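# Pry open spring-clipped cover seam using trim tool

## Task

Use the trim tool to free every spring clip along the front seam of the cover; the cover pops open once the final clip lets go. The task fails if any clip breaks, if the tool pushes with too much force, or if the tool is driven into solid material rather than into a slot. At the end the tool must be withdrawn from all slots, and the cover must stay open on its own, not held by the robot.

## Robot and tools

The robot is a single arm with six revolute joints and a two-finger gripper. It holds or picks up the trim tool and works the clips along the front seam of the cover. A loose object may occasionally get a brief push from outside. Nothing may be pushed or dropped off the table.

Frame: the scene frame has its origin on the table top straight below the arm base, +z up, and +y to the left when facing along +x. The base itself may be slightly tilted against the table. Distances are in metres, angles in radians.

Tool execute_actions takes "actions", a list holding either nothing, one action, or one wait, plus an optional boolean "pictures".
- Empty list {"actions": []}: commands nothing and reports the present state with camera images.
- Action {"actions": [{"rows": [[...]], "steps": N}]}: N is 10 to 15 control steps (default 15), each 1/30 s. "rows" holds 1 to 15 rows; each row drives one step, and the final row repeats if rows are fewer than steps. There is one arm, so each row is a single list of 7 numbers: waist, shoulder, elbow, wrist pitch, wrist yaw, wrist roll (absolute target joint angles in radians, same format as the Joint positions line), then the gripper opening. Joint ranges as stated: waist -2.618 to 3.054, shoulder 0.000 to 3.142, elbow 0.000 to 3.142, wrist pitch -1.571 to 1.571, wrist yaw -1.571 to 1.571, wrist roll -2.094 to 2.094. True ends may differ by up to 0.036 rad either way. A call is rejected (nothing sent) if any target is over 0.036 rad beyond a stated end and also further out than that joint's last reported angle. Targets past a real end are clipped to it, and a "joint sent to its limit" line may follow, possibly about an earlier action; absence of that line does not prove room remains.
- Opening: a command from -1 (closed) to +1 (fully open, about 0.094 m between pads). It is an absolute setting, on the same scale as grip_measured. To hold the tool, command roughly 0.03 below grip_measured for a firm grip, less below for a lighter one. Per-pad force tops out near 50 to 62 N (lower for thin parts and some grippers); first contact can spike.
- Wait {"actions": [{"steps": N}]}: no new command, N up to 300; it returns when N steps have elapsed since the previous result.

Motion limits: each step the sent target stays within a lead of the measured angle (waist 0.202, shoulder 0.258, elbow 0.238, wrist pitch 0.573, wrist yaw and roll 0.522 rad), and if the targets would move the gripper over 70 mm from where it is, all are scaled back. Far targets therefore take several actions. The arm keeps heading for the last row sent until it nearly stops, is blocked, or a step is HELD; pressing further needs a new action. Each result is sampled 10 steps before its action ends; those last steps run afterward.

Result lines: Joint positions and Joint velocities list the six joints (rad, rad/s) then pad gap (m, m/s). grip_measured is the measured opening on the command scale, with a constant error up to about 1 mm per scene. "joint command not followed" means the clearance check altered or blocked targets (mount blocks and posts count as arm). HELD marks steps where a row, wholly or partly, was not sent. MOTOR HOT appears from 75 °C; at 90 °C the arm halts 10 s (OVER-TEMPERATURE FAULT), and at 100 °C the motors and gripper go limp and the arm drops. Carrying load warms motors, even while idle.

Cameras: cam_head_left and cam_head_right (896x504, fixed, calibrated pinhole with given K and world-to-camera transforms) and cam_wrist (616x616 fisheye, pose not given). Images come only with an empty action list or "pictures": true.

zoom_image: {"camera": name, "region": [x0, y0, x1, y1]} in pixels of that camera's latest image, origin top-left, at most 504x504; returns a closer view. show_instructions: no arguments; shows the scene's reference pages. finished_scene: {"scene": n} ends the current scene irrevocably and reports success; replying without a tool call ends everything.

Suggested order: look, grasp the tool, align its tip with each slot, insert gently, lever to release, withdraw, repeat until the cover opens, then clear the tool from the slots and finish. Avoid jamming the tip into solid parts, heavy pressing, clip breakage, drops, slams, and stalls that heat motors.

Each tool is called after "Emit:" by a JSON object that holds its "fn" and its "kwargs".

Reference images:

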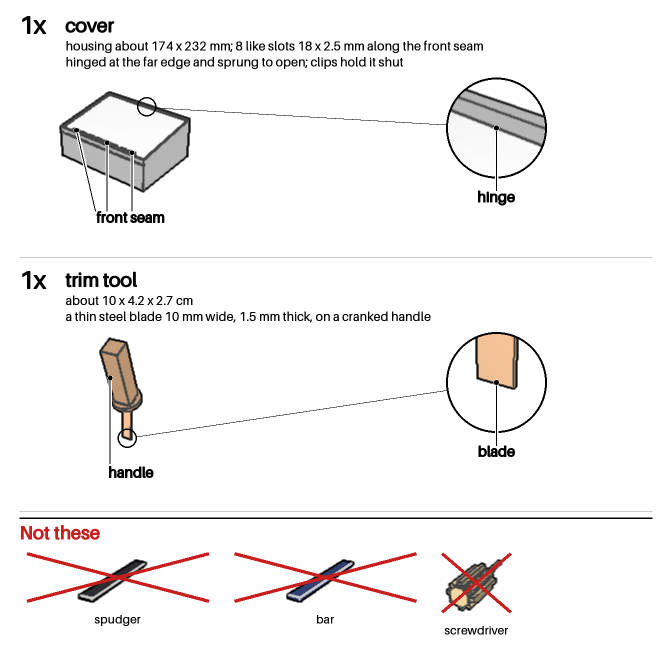

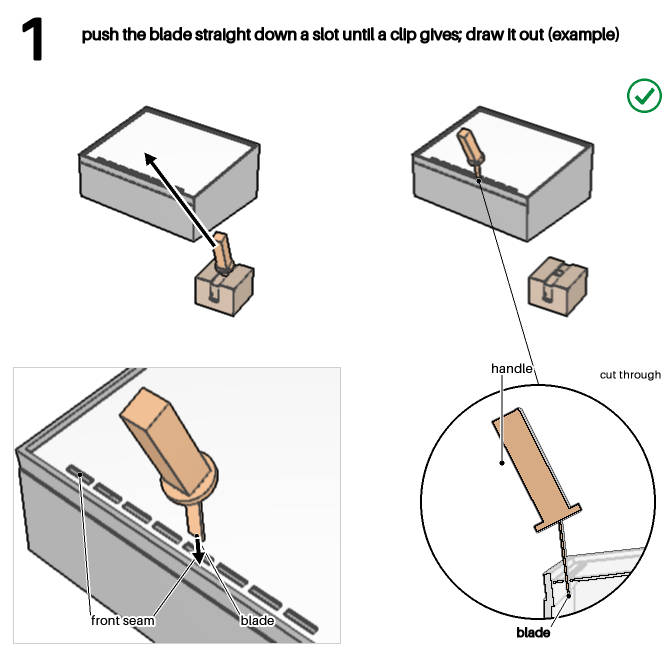

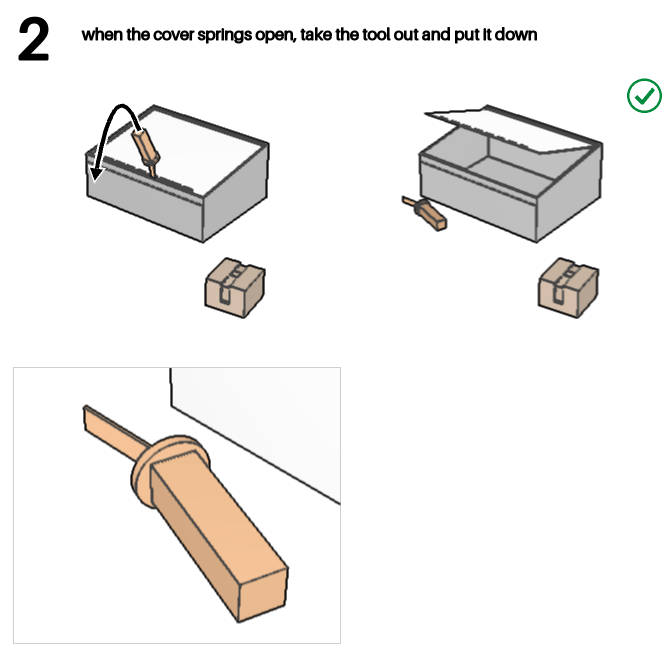

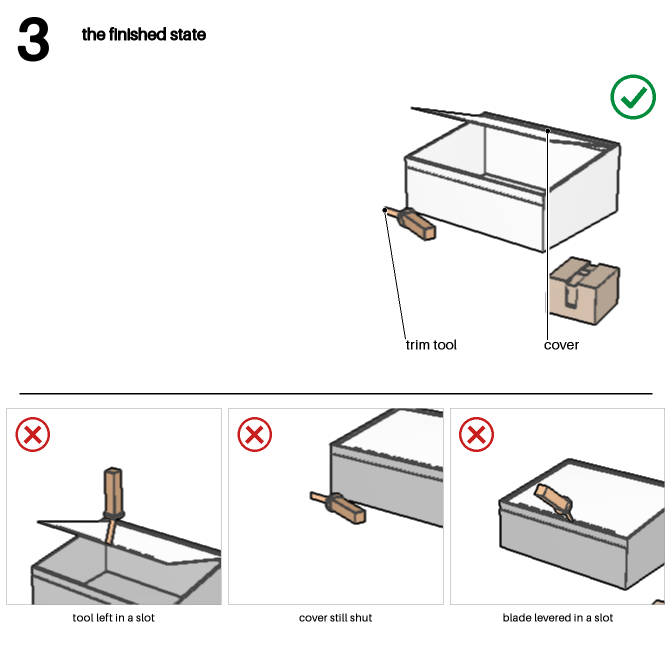

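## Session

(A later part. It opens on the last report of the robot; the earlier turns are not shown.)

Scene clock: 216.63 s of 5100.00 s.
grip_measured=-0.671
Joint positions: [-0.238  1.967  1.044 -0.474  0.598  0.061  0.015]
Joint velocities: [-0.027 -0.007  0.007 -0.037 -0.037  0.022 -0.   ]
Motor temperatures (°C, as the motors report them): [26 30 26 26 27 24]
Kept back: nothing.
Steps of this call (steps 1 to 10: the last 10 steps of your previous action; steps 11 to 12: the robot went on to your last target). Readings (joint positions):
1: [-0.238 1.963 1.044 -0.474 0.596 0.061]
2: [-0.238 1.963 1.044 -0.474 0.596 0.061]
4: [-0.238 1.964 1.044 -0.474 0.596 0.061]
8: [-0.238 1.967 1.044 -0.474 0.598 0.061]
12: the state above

Emit:
{"fn": "execute_actions", "kwargs": {"actions": [{"rows":[[-0.244,2.022,1.044,-0.450,0.585,0.052,-0.69],[-0.244,2.023,1.044,-0.450,0.585,0.052,-0.69],[-0.244,2.024,1.044,-0.450,0.585,0.052,-0.69],[-0.244,2.025,1.044,-0.450,0.585,0.052,-0.69],[-0.244,2.026,1.044,-0.450,0.585,0.052,-0.69],[-0.244,2.027,1.044,-0.450,0.585,0.052,-0.69],[-0.244,2.028,1.044,-0.450,0.585,0.052,-0.69],[-0.244,2.029,1.044,-0.450,0.585,0.052,-0.69],[-0.244,2.030,1.044,-0.450,0.585,0.052,-0.69]],"steps":12}]}}

Emit:
{"fn": "execute_actions", "kwargs": {"actions": [{"steps":12}], "pictures": true}}

Scene clock: 217.30 s of 5100.00 s.
grip_measured=-0.671
Joint positions: [-0.238  1.967  1.044 -0.474  0.598  0.061  0.015]
Joint velocities: [ 0.007 -0.002  0.002 -0.037 -0.051 -0.022  0.001]
Motor temperatures (°C, as the motors report them): [26 30 26 26 27 24]
Steps of this call (steps 1 to 15: the robot went on to your last target; steps 16 to 18: nothing new was sent; steps 19 to 20: the first 2 steps of this action). Readings (joint positions):
19: [-0.238 1.967 1.044 -0.474 0.598 0.061]
20: the state above

Scene clock: 217.70 s of 5100.00 s.
grip_measured=-0.671
Joint positions: [-0.238  1.967  1.044 -0.474  0.598  0.061  0.015]
Joint velocities: [-0.012 -0.002 -0.012 -0.007 -0.037  0.022  0.   ]
Motor temperatures (°C, as the motors report them): [26 30 26 26 27 24]
Kept back: nothing.
Steps of this call (steps 1 to 10: the last 10 steps of your previous action; steps 11 to 12: the robot went on to your last target). Readings (joint positions):
1: [-0.238 1.967 1.044 -0.474 0.598 0.061]
2: [-0.238 1.967 1.044 -0.474 0.598 0.061]
4: [-0.238 1.967 1.044 -0.474 0.598 0.061]
8: [-0.238 1.967 1.044 -0.474 0.598 0.061]
12: the state above

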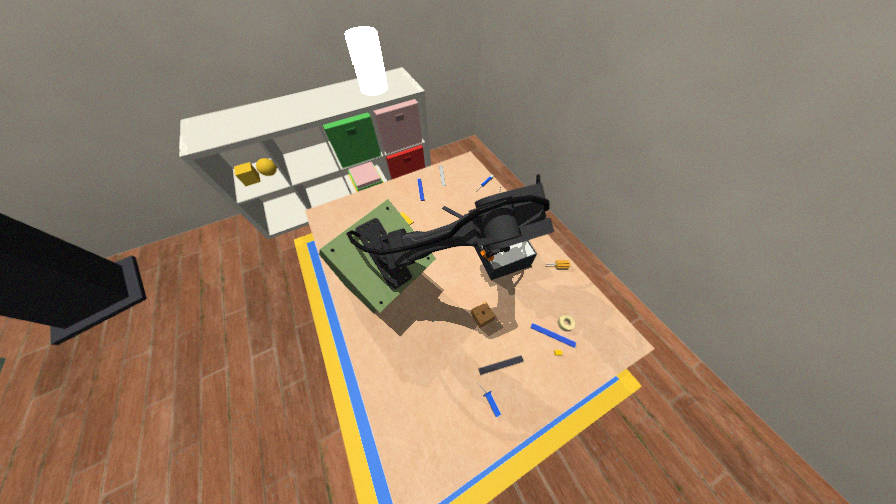

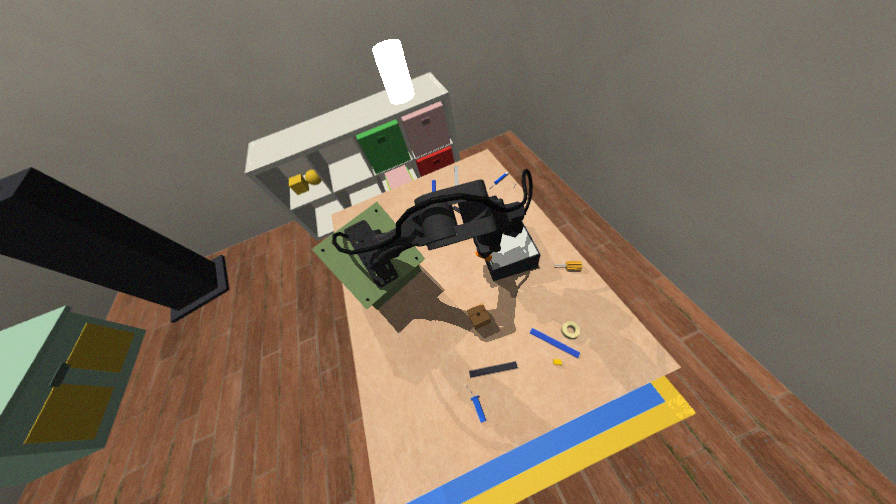

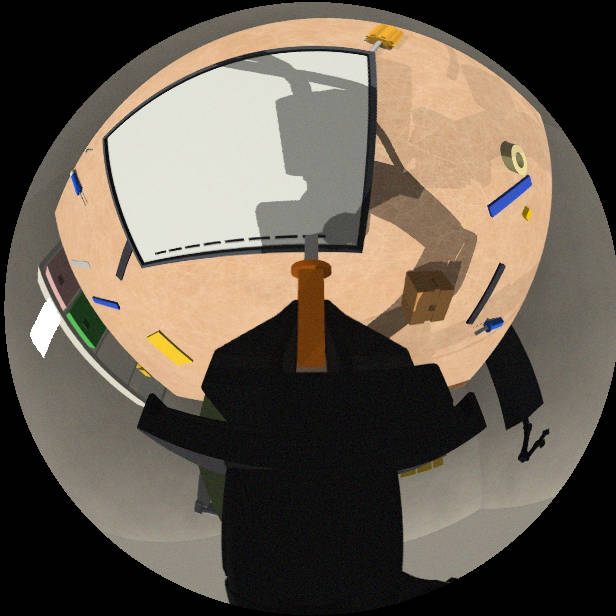

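Emit:
{"fn": "zoom_image", "kwargs": {"camera": "cam_wrist", "region": [262, 210, 362, 280]}}

Region (262, 210, 362, 280) of cam_wrist's 616x616 image, scaled by 5.040, with more detail than that image has; it fills the top 353 rows of this view, and the rest is white.

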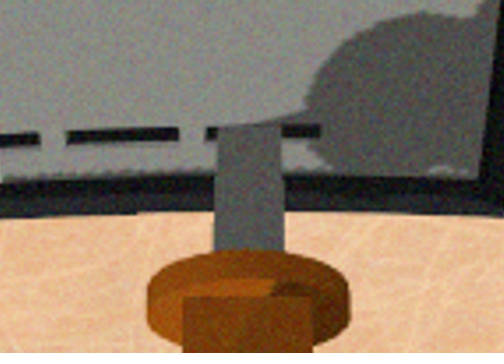

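Emit:
{"fn": "execute_actions", "kwargs": {"actions": [{"rows":[[-0.240,1.960,1.044,-0.480,0.585,0.052,-0.69],[-0.240,1.948,1.044,-0.485,0.585,0.052,-0.69],[-0.240,1.945,1.044,-0.490,0.585,0.052,-0.69],[-0.240,1.942,1.044,-0.493,0.585,0.052,-0.69],[-0.240,1.940,1.044,-0.495,0.585,0.052,-0.69],[-0.240,1.938,1.044,-0.497,0.585,0.052,-0.69],[-0.240,1.936,1.044,-0.497,0.585,0.052,-0.69],[-0.255,1.936,1.044,-0.497,0.585,0.052,-0.69],[-0.255,1.936,1.044,-0.497,0.585,0.052,-0.69],[-0.255,1.936,1.044,-0.497,0.585,0.052,-0.69],[-0.250,1.936,1.044,-0.497,0.585,0.052,-0.69],[-0.246,1.936,1.044,-0.497,0.585,0.052,-0.69]],"steps":14}]}}

Emit:
{"fn": "execute_actions", "kwargs": {"actions": [{"steps":18}], "pictures": true}}

Emit:
{"fn": "zoom_image", "kwargs": {"camera": "cam_wrist", "region": [262, 210, 362, 280]}}

Scene clock: 219.10 s of 5100.00 s.
grip_measured=-0.671
Joint positions: [-0.238  1.956  1.044 -0.477  0.592  0.061  0.015]
Joint velocities: [-0.007 -0.066  0.007 -0.037 -0.051 -0.007  0.   ]
Motor temperatures (°C, as the motors report them): [26 29 26 26 27 24]
Steps of this call (steps 1 to 15: the robot went on to your last target; steps 16 to 38: nothing new was sent; steps 39 to 42: the first 4 steps of this action). Readings (joint positions):
39: [-0.238 1.964 1.044 -0.474 0.598 0.061]
40: [-0.238 1.961 1.044 -0.474 0.595 0.061]
42: the state above

Scene clock: 219.70 s of 5100.00 s.
grip_measured=-0.671
Joint positions: [-0.24   1.947  1.044 -0.482  0.585  0.061  0.015]
Joint velocities: [-0.012  0.007 -0.012  0.022 -0.066 -0.022  0.001]
Motor temperatures (°C, as the motors report them): [26 30 26 26 27 24]
Kept back: nothing.
Steps of this call (steps 1 to 10: the last 10 steps of your previous action; steps 11 to 15: the robot went on to your last target; steps 16 to 18: nothing new was sent). Readings (joint positions):
1: [-0.238 1.954 1.044 -0.479 0.591 0.061]
2: [-0.238 1.952 1.044 -0.480 0.590 0.061]
4: [-0.238 1.949 1.044 -0.481 0.589 0.061]
8: [-0.240 1.947 1.044 -0.482 0.585 0.061]
18: the state above
The arm was judged still, so your last target was given up. Only a new action makes it travel on or press farther. Fingers that are still opening or closing keep moving.

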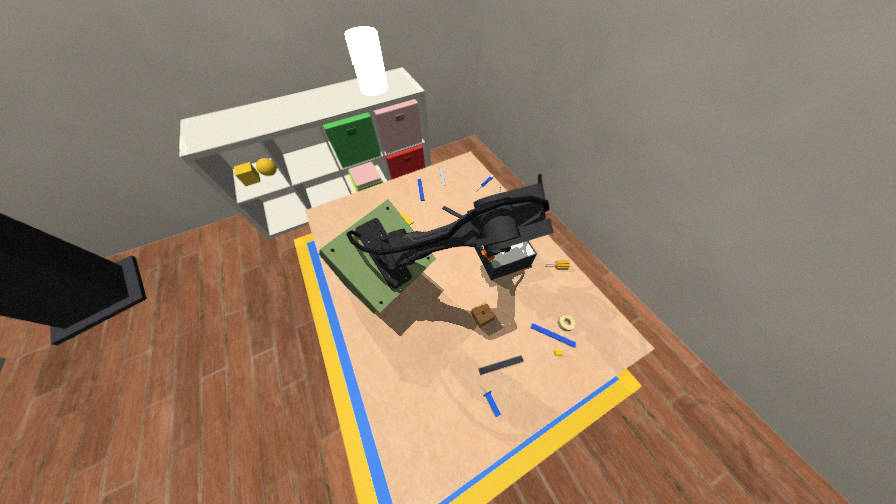

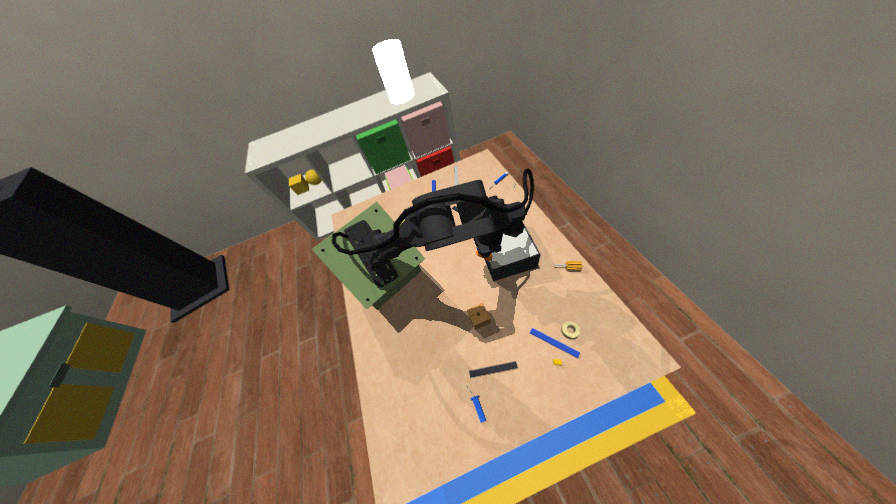

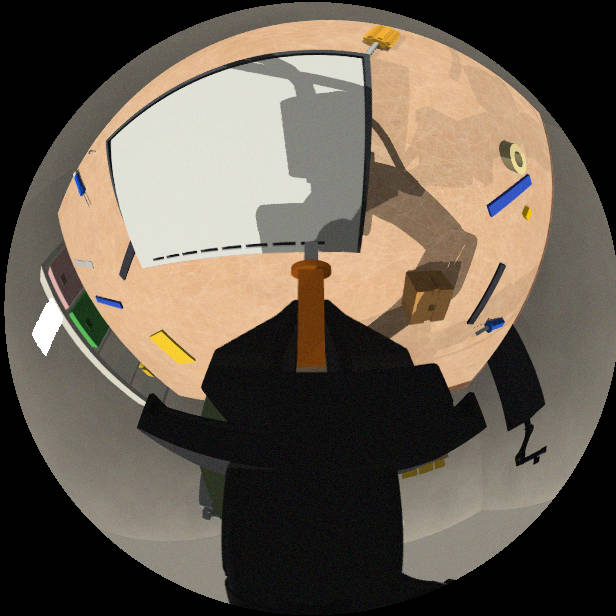

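Region (262, 210, 362, 280) of cam_wrist's 616x616 image, scaled by 5.040, with more detail than that image has; it fills the top 353 rows of this view, and the rest is white.

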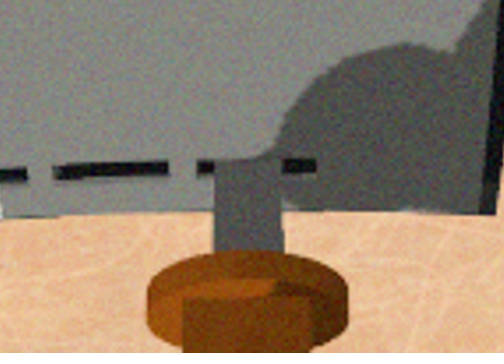

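Emit:
{"fn": "execute_actions", "kwargs": {"actions": [{"rows":[[-0.235,1.925,1.044,-0.500,0.585,0.052,-0.69],[-0.228,1.918,1.044,-0.510,0.585,0.052,-0.69],[-0.224,1.911,1.044,-0.519,0.585,0.052,-0.69],[-0.220,1.904,1.044,-0.528,0.585,0.052,-0.69],[-0.216,1.897,1.044,-0.537,0.585,0.052,-0.69],[-0.212,1.890,1.044,-0.546,0.585,0.052,-0.69],[-0.208,1.883,1.044,-0.555,0.585,0.052,-0.69],[-0.204,1.876,1.044,-0.564,0.585,0.052,-0.69],[-0.200,1.869,1.044,-0.573,0.585,0.052,-0.69],[-0.196,1.862,1.044,-0.582,0.585,0.052,-0.69],[-0.192,1.855,1.044,-0.591,0.585,0.052,-0.69],[-0.190,1.850,1.044,-0.598,0.585,0.052,-0.69]],"steps":12}]}}

Emit:
{"fn": "execute_actions", "kwargs": {"actions": [{"steps":16}], "pictures": true}}

Scene clock: 221.43 s of 5100.00 s.
grip_measured=-0.671
Joint positions: [-0.24   1.943  1.044 -0.483  0.584  0.061  0.015]
Joint velocities: [ 0.002 -0.095 -0.002 -0.051 -0.022 -0.066  0.   ]
Motor temperatures (°C, as the motors report them): [26 30 26 26 27 24]
Steps of this call (steps 1 to 50: nothing new was sent; steps 51 to 52: the first 2 steps of this action). Readings (joint positions):
51: [-0.240 1.946 1.044 -0.482 0.585 0.061]
52: the state above

Scene clock: 221.97 s of 5100.00 s.
grip_measured=-0.671
Joint positions: [-0.207  1.862  1.044 -0.556  0.584  0.061  0.015]
Joint velocities: [-0.007 -0.017  0.002 -0.095 -0.007  0.007 -0.   ]
Motor temperatures (°C, as the motors report them): [26 30 26 26 27 24]
Kept back: nothing.
Steps of this call (steps 1 to 10: the last 10 steps of your previous action; steps 11 to 16: the robot went on to your last target). Readings (joint positions):
1: [-0.240 1.939 1.044 -0.483 0.584 0.061]
2: [-0.240 1.931 1.044 -0.484 0.584 0.061]
4: [-0.237 1.915 1.044 -0.490 0.584 0.061]
8: [-0.221 1.887 1.044 -0.518 0.584 0.061]
16: the state above

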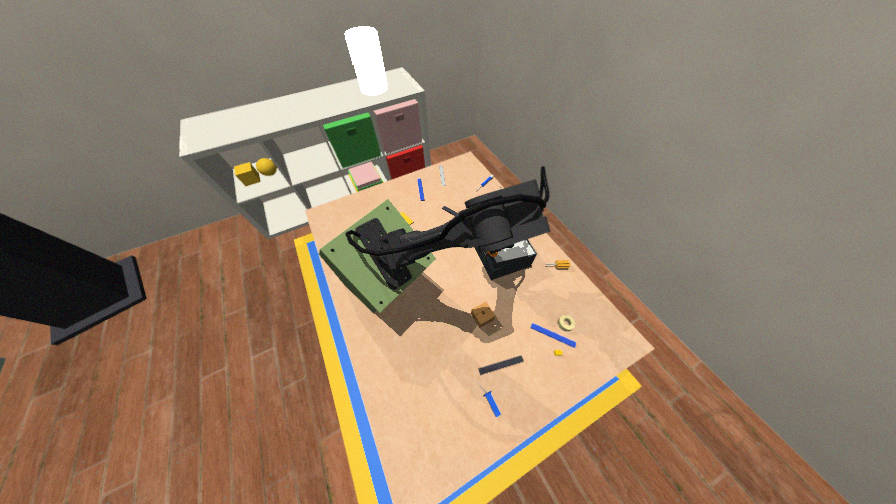

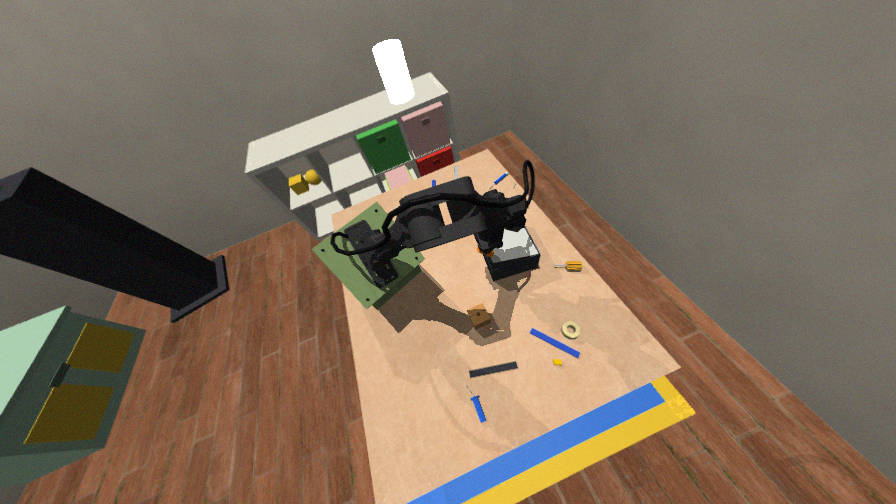

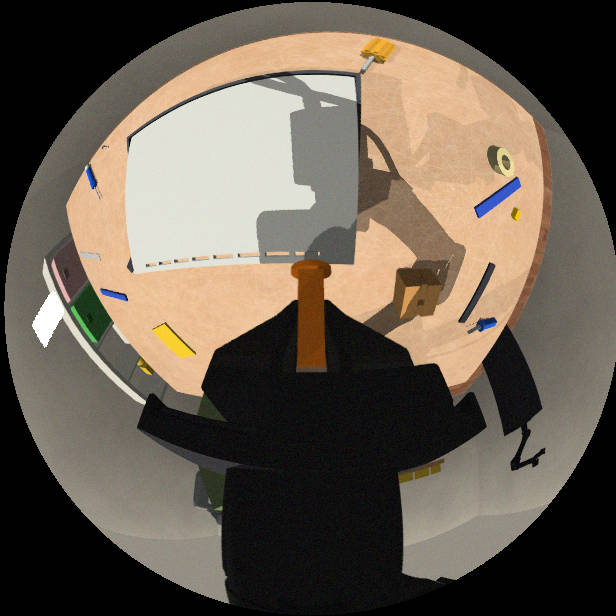

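Emit:
{"fn": "execute_actions", "kwargs": {"actions": [{"rows":[[-0.190,1.842,1.044,-0.580,0.585,0.052,-0.69],[-0.186,1.834,1.044,-0.592,0.585,0.052,-0.69],[-0.182,1.826,1.044,-0.604,0.585,0.052,-0.69],[-0.178,1.818,1.044,-0.616,0.585,0.052,-0.69],[-0.174,1.810,1.044,-0.628,0.585,0.052,-0.69],[-0.170,1.802,1.044,-0.640,0.585,0.052,-0.69],[-0.166,1.794,1.044,-0.652,0.585,0.052,-0.69],[-0.162,1.786,1.044,-0.664,0.585,0.052,-0.69],[-0.158,1.778,1.044,-0.676,0.585,0.052,-0.69],[-0.154,1.770,1.044,-0.688,0.585,0.052,-0.69],[-0.150,1.762,1.044,-0.700,0.585,0.052,-0.69],[-0.146,1.754,1.044,-0.712,0.585,0.052,-0.69]],"steps":12}]}}

Emit:
{"fn": "execute_actions", "kwargs": {"actions": [{"steps":16}], "pictures": true}}

Scene clock: 223.83 s of 5100.00 s.
grip_measured=-0.671
Joint positions: [-0.207  1.86   1.044 -0.557  0.584  0.061  0.015]
Joint velocities: [-0.007 -0.042 -0.012  0.037 -0.007 -0.022 -0.001]
Motor temperatures (°C, as the motors report them): [26 30 26 26 27 24]
Steps of this call (steps 1 to 15: the robot went on to your last target; steps 16 to 54: nothing new was sent; steps 55 to 56: the first 2 steps of this action). Readings (joint positions):
55: [-0.207 1.862 1.044 -0.556 0.584 0.061]
56: the state above

Scene clock: 224.37 s of 5100.00 s.
grip_measured=-0.671
Joint positions: [-0.162  1.767  1.044 -0.68   0.583  0.06   0.015]
Joint velocities: [-0.002 -0.007  0.007 -0.081 -0.022  0.007  0.001]
Motor temperatures (°C, as the motors report them): [26 30 26 26 27 24]
Kept back: nothing.
Steps of this call (steps 1 to 10: the last 10 steps of your previous action; steps 11 to 16: the robot went on to your last target). Readings (joint positions):
1: [-0.206 1.857 1.044 -0.559 0.584 0.061]
2: [-0.205 1.851 1.044 -0.564 0.584 0.061]
4: [-0.197 1.836 1.044 -0.577 0.583 0.061]
8: [-0.179 1.800 1.044 -0.621 0.583 0.061]
16: the state above

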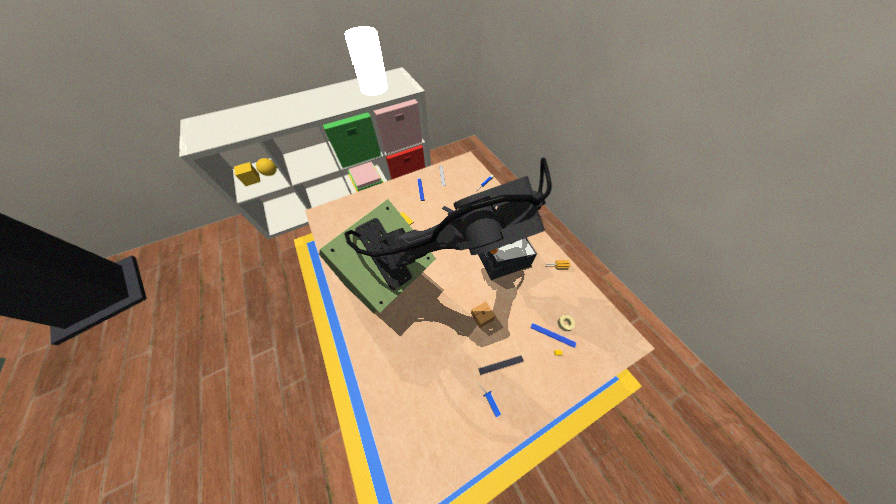

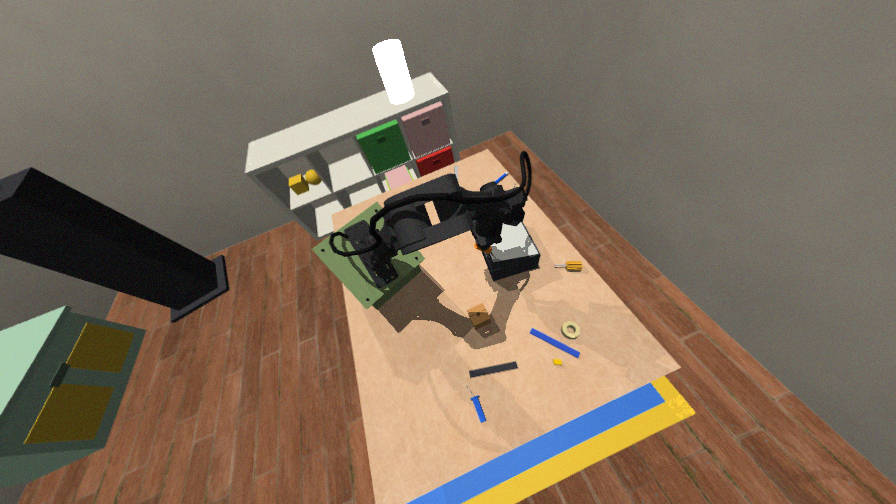

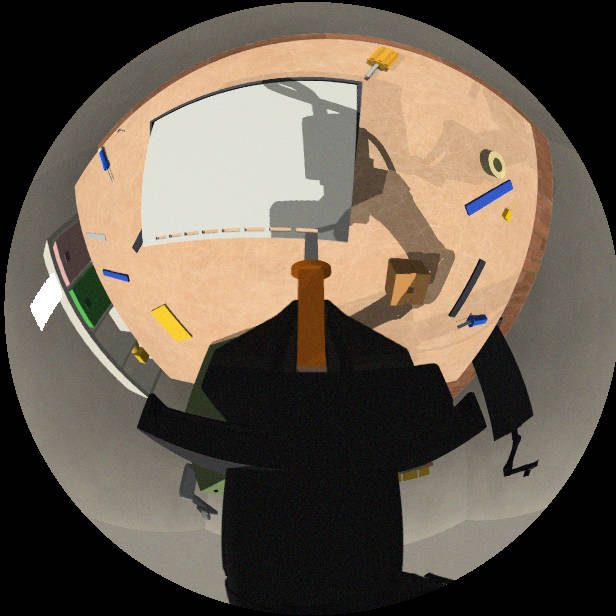

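Emit:
{"fn": "execute_actions", "kwargs": {"actions": [{"rows":[[-0.146,1.748,1.044,-0.705,0.585,0.052,-0.69],[-0.143,1.740,1.044,-0.716,0.585,0.052,-0.69],[-0.140,1.732,1.044,-0.727,0.585,0.052,-0.69],[-0.137,1.724,1.044,-0.738,0.585,0.052,-0.69],[-0.134,1.716,1.044,-0.749,0.585,0.052,-0.69],[-0.131,1.708,1.044,-0.760,0.585,0.052,-0.69],[-0.128,1.700,1.044,-0.771,0.585,0.052,-0.69],[-0.125,1.692,1.044,-0.782,0.585,0.052,-0.69],[-0.122,1.684,1.044,-0.793,0.585,0.052,-0.69],[-0.120,1.676,1.044,-0.804,0.585,0.052,-0.69]],"steps":10}]}}

Emit:
{"fn": "execute_actions", "kwargs": {"actions": [{"steps":18}], "pictures": true}}

Scene clock: 224.73 s of 5100.00 s.
grip_measured=-0.671
Joint positions: [-0.162  1.767  1.044 -0.694  0.583  0.06   0.015]
Joint velocities: [ 0.007 -0.007  0.022 -0.007  0.022 -0.007  0.001]
Motor temperatures (°C, as the motors report them): [26 30 26 26 27 24]
Kept back: the last 10 steps of this action.
Steps of this call (steps 1 to 11: the robot went on to your last target). Readings (joint positions):
1: [-0.162 1.767 1.044 -0.684 0.583 0.060]
2: [-0.162 1.767 1.044 -0.686 0.583 0.060]
4: [-0.162 1.767 1.044 -0.690 0.583 0.060]
8: [-0.162 1.767 1.044 -0.694 0.583 0.060]
11: the state above

Scene clock: 225.33 s of 5100.00 s.
grip_measured=-0.671
Joint positions: [-0.138  1.689  1.044 -0.783  0.583  0.06   0.015]
Joint velocities: [-0.012 -0.002 -0.002  0.037 -0.037  0.022  0.   ]
Motor temperatures (°C, as the motors report them): [26 30 26 26 27 24]
Kept back: nothing.
Steps of this call (steps 1 to 10: the last 10 steps of your previous action; steps 11 to 18: the robot went on to your last target). Readings (joint positions):
1: [-0.162 1.767 1.044 -0.694 0.583 0.060]
2: [-0.162 1.767 1.044 -0.695 0.583 0.060]
4: [-0.162 1.759 1.044 -0.702 0.583 0.060]
8: [-0.152 1.725 1.044 -0.731 0.583 0.060]
18: the state above

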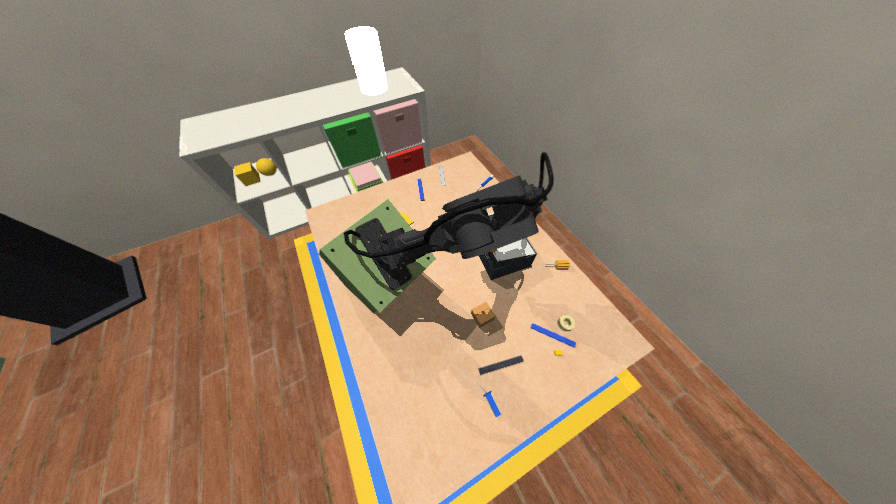

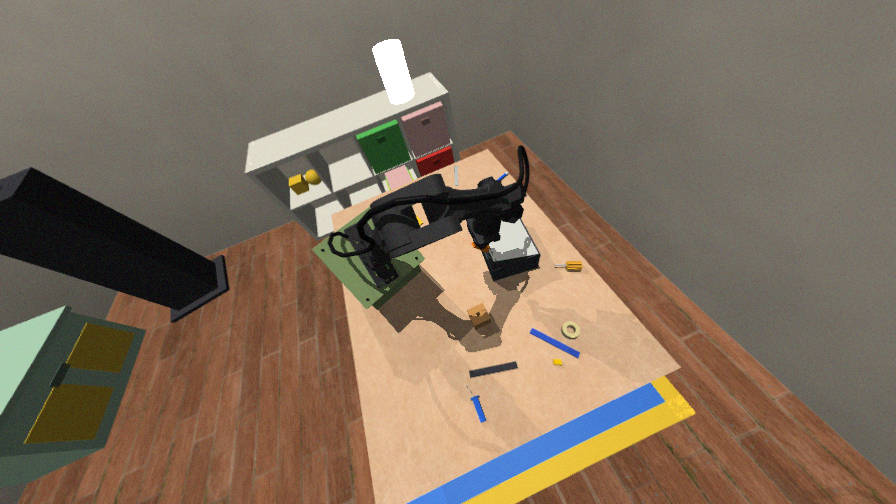

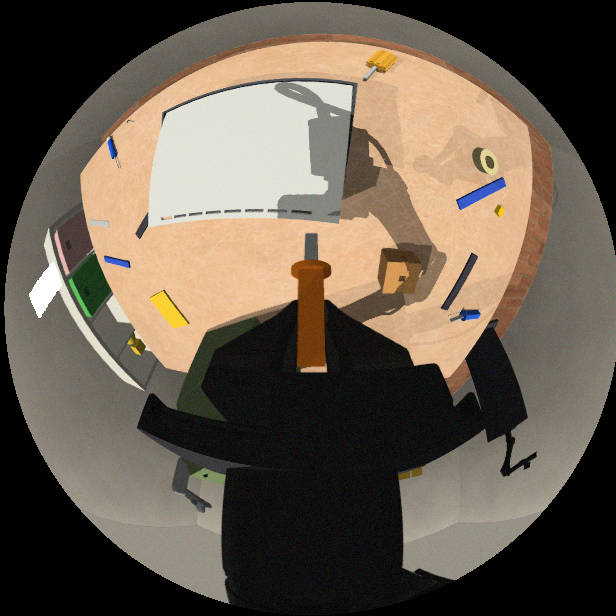

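Emit:
{"fn": "zoom_image", "kwargs": {"camera": "cam_wrist", "region": [340, 220, 460, 320]}}

Emit:
{"fn": "zoom_image", "kwargs": {"camera": "cam_head_right", "region": [420, 200, 600, 360]}}

Region (340, 220, 460, 320) of cam_wrist's 616x616 image, scaled by 4.200, with more detail than that image has.

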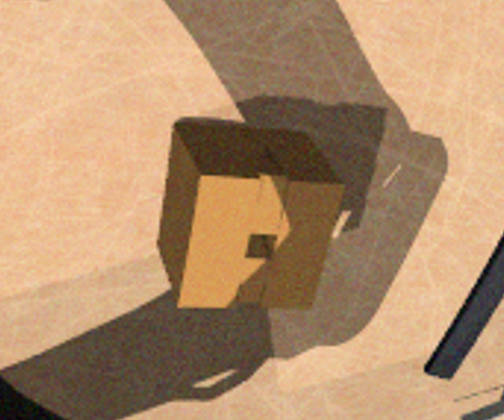

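Region (420, 200, 600, 360) of cam_head_right's 896x504 image, scaled by 2.800, with more detail than that image has.

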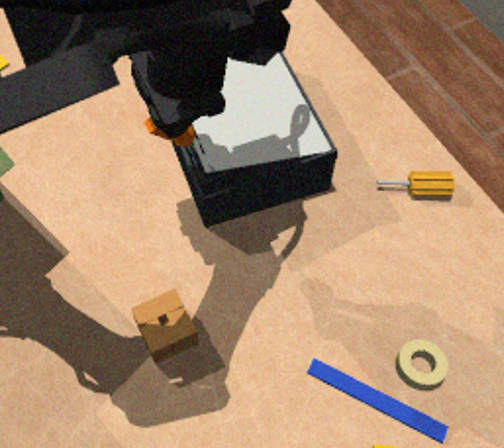

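Emit:
{"fn": "execute_actions", "kwargs": {"actions": [{"rows":[[-0.14,1.64,1.044,-0.78,0.58,0.05,-0.69],[-0.15,1.60,1.04,-0.77,0.57,0.03,-0.69],[-0.17,1.57,1.03,-0.74,0.55,0.00,-0.69],[-0.20,1.54,1.02,-0.70,0.53,-0.03,-0.69],[-0.23,1.52,1.00,-0.64,0.50,-0.06,-0.69],[-0.27,1.50,0.98,-0.57,0.47,-0.10,-0.69],[-0.31,1.50,0.96,-0.49,0.44,-0.14,-0.69],[-0.35,1.50,0.94,-0.40,0.40,-0.18,-0.69],[-0.40,1.50,0.92,-0.30,0.36,-0.22,-0.69],[-0.45,1.50,0.90,-0.20,0.32,-0.26,-0.69],[-0.50,1.52,0.88,-0.10,0.28,-0.30,-0.69],[-0.55,1.55,0.86,0.00,0.24,-0.34,-0.69],[-0.60,1.59,0.84,0.11,0.19,-0.38,-0.69],[-0.65,1.64,0.81,0.22,0.14,-0.42,-0.69],[-0.70,1.70,0.78,0.34,0.09,-0.47,-0.69]],"steps":15}]}}

Emit:
{"fn": "execute_actions", "kwargs": {"actions": [{"rows":[[-0.74,1.76,0.75,0.47,0.03,-0.52,-0.69],[-0.78,1.82,0.72,0.60,-0.03,-0.57,-0.69],[-0.81,1.87,0.69,0.72,-0.08,-0.61,-0.69],[-0.84,1.91,0.66,0.83,-0.13,-0.65,-0.69],[-0.86,1.94,0.64,0.92,-0.17,-0.68,-0.69],[-0.88,1.96,0.62,0.98,-0.19,-0.70,-0.69],[-0.895,1.975,0.60,1.02,-0.20,-0.71,-0.69]],"steps":15}]}}

Emit:
{"fn": "execute_actions", "kwargs": {"actions": [{"steps":40}], "pictures": true}}

Scene clock: 243.80 s of 5100.00 s.
grip_measured=-0.671
Joint positions: [-0.17   1.596  1.037 -0.752  0.552  0.018  0.015]
Joint velocities: [-0.608 -0.984 -0.193  0.725 -0.432 -0.505 -0.   ]
Motor temperatures (°C, as the motors report them): [26 30 26 26 27 24]
Steps of this call (steps 1 to 30: the robot went on to your last target; steps 31 to 90: nothing new was sent; then 15.30 s passed at rest; steps 91 to 95: the first 5 steps of this action). Readings (joint positions):
91: [-0.138 1.686 1.044 -0.788 0.583 0.060]
92: [-0.139 1.675 1.044 -0.788 0.581 0.057]
94: [-0.153 1.629 1.042 -0.775 0.565 0.035]
95: the state above

Scene clock: 244.30 s of 5100.00 s.
grip_measured=-0.671
Joint positions: [-0.821  1.867  0.726  0.496  0.045 -0.504  0.015]
Joint velocities: [-0.896  1.497 -1.023  2.689 -1.311 -1.136 -0.001]
Motor temperatures (°C, as the motors report them): [26 30 26 26 27 24]
Steps of this call (steps 1 to 10: the last 10 steps of your previous action; steps 11 to 15: the first 5 steps of this action). Readings (joint positions):
11: [-0.662 1.632 0.845 0.056 0.230 -0.336]
12: [-0.708 1.690 0.821 0.171 0.184 -0.379]
14: [-0.788 1.812 0.761 0.396 0.090 -0.464]
15: the state above

Scene clock: 245.63 s of 5100.00 s.
grip_measured=-0.671
Joint positions: [-0.901  1.985  0.598  1.011 -0.181 -0.7    0.015]
Joint velocities: [-0.007 -0.002 -0.002 -0.095  0.037  0.022 -0.001]
Motor temperatures (°C, as the motors report them): [26 30 26 26 27 24]
Kept back: nothing.
Steps of this call (steps 1 to 10: the last 10 steps of your previous action; steps 11 to 40: the robot went on to your last target). Readings (joint positions):
1: [-0.850 1.914 0.691 0.583 0.004 -0.540]
2: [-0.873 1.950 0.658 0.656 -0.031 -0.572]
4: [-0.899 1.985 0.611 0.754 -0.080 -0.618]
8: [-0.901 1.987 0.598 0.895 -0.139 -0.667]
40: the state above

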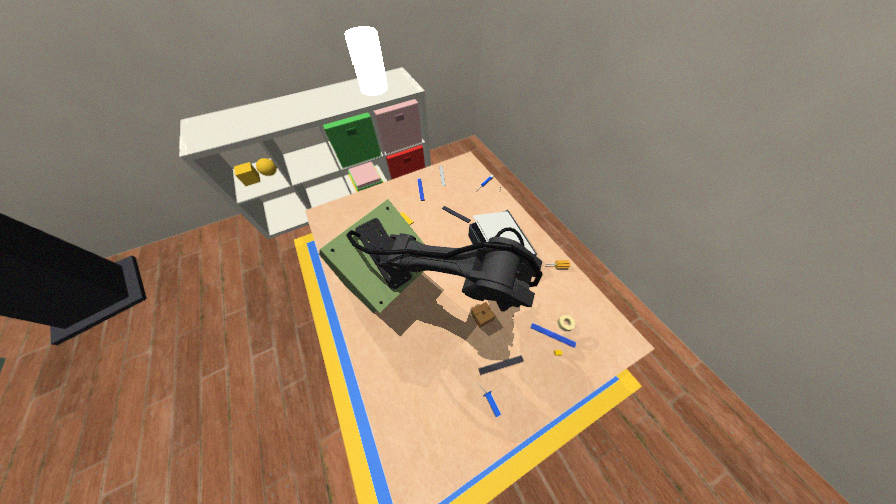

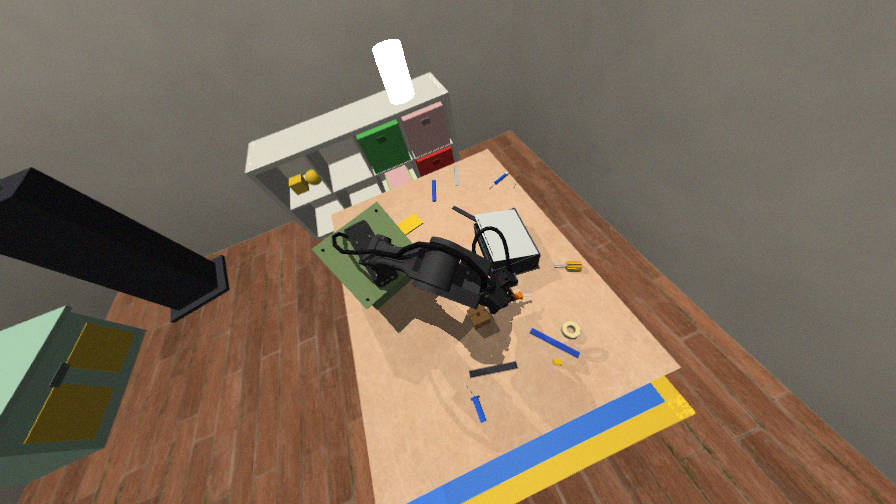

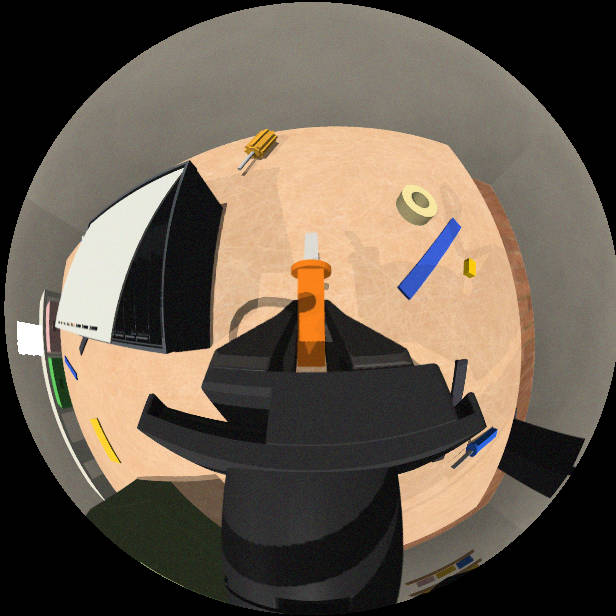

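Emit:
{"fn": "zoom_image", "kwargs": {"camera": "cam_head_right", "region": [420, 220, 600, 370]}}

Emit:
{"fn": "zoom_image", "kwargs": {"camera": "cam_head_left", "region": [420, 200, 600, 370]}}

Region (420, 220, 600, 370) of cam_head_right's 896x504 image, scaled by 2.800, with more detail than that image has.

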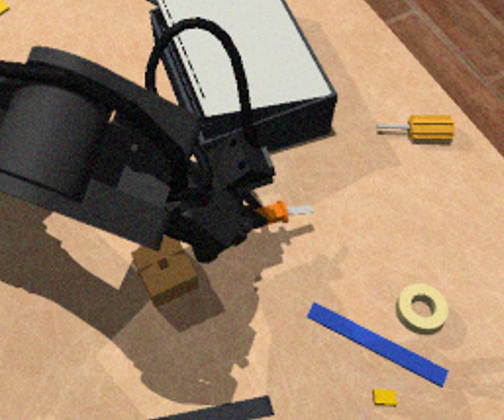

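Region (420, 200, 600, 370) of cam_head_left's 896x504 image, scaled by 2.800, with more detail than that image has.

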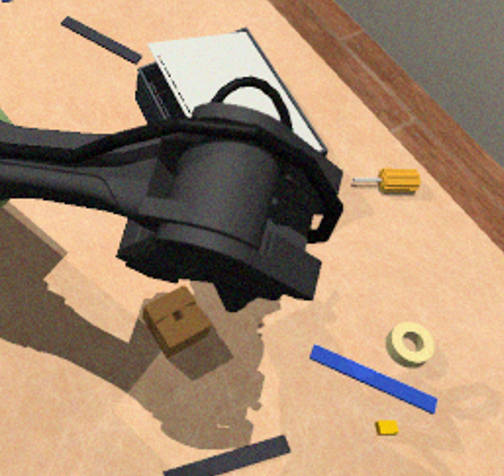

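Emit:
{"fn": "execute_actions", "kwargs": {"actions": [{"rows":[[-0.905,2.005,0.610,1.035,-0.195,-0.712,-0.69],[-0.910,2.018,0.616,1.043,-0.200,-0.715,-0.69],[-0.915,2.031,0.622,1.051,-0.205,-0.718,-0.69],[-0.920,2.044,0.628,1.059,-0.210,-0.721,-0.69],[-0.925,2.057,0.634,1.067,-0.215,-0.724,-0.69],[-0.930,2.070,0.640,1.075,-0.220,-0.727,-0.69],[-0.935,2.083,0.646,1.083,-0.224,-0.728,-0.69],[-0.940,2.094,0.652,1.090,-0.226,-0.728,-0.69],[-0.942,2.100,0.656,1.093,-0.226,-0.728,-0.69]],"steps":12}]}}

Emit:
{"fn": "execute_actions", "kwargs": {"actions": [{"steps":22}], "pictures": true}}

Emit:
{"fn": "zoom_image", "kwargs": {"camera": "cam_head_right", "region": [440, 240, 560, 340]}}

Scene clock: 246.93 s of 5100.00 s.
grip_measured=-0.671
Joint positions: [-0.901  1.987  0.598  1.017 -0.181 -0.702  0.015]
Joint velocities: [-0.007  0.081 -0.007  0.154 -0.022 -0.007  0.002]
Motor temperatures (°C, as the motors report them): [26 30 26 26 27 24]
Steps of this call (steps 1 to 15: the robot went on to your last target; steps 16 to 37: nothing new was sent; steps 38 to 39: the first 2 steps of this action). Readings (joint positions):
38: [-0.901 1.985 0.598 1.012 -0.181 -0.701]
39: the state above

Scene clock: 247.67 s of 5100.00 s.
grip_measured=-0.671
Joint positions: [-0.937  2.086  0.626  1.083 -0.206 -0.718  0.015]
Joint velocities: [-0.007  0.012 -0.007 -0.007  0.066  0.037  0.   ]
Motor temperatures (°C, as the motors report them): [26 30 26 26 27 24]
Kept back: nothing.
Steps of this call (steps 1 to 10: the last 10 steps of your previous action; steps 11 to 22: the robot went on to your last target). Readings (joint positions):
1: [-0.902 1.992 0.598 1.025 -0.182 -0.703]
2: [-0.903 2.000 0.598 1.034 -0.185 -0.704]
4: [-0.910 2.025 0.604 1.046 -0.191 -0.709]
8: [-0.931 2.078 0.625 1.063 -0.200 -0.715]
22: the state above

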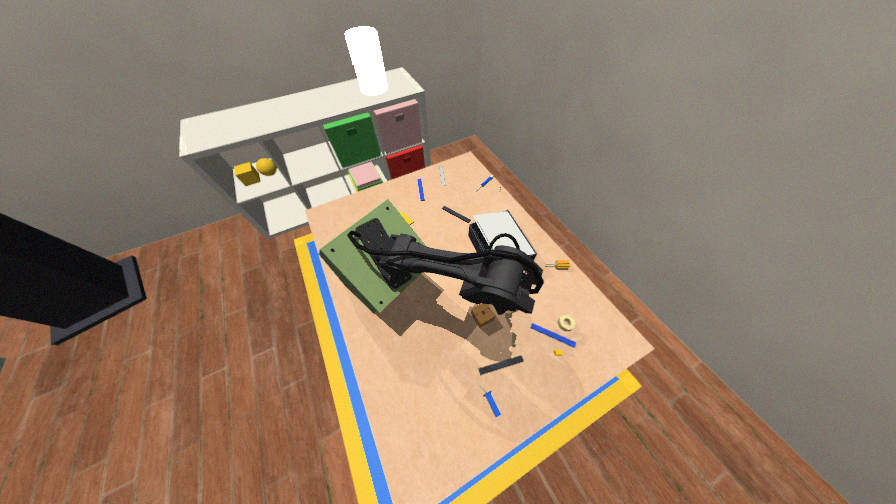

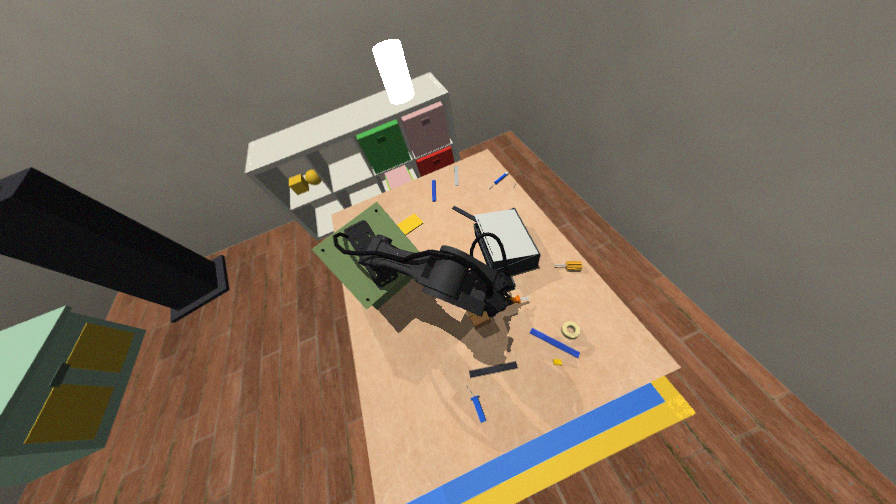

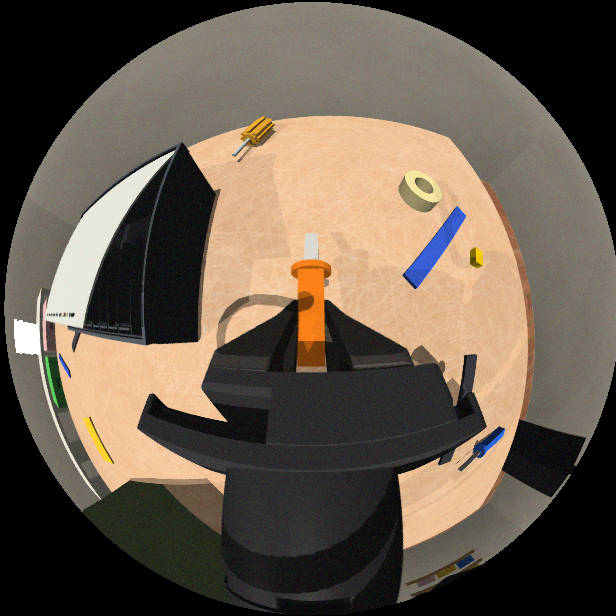

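Region (440, 240, 560, 340) of cam_head_right's 896x504 image, scaled by 4.200, with more detail than that image has.

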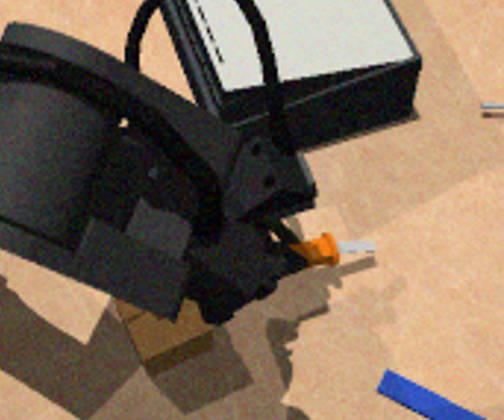

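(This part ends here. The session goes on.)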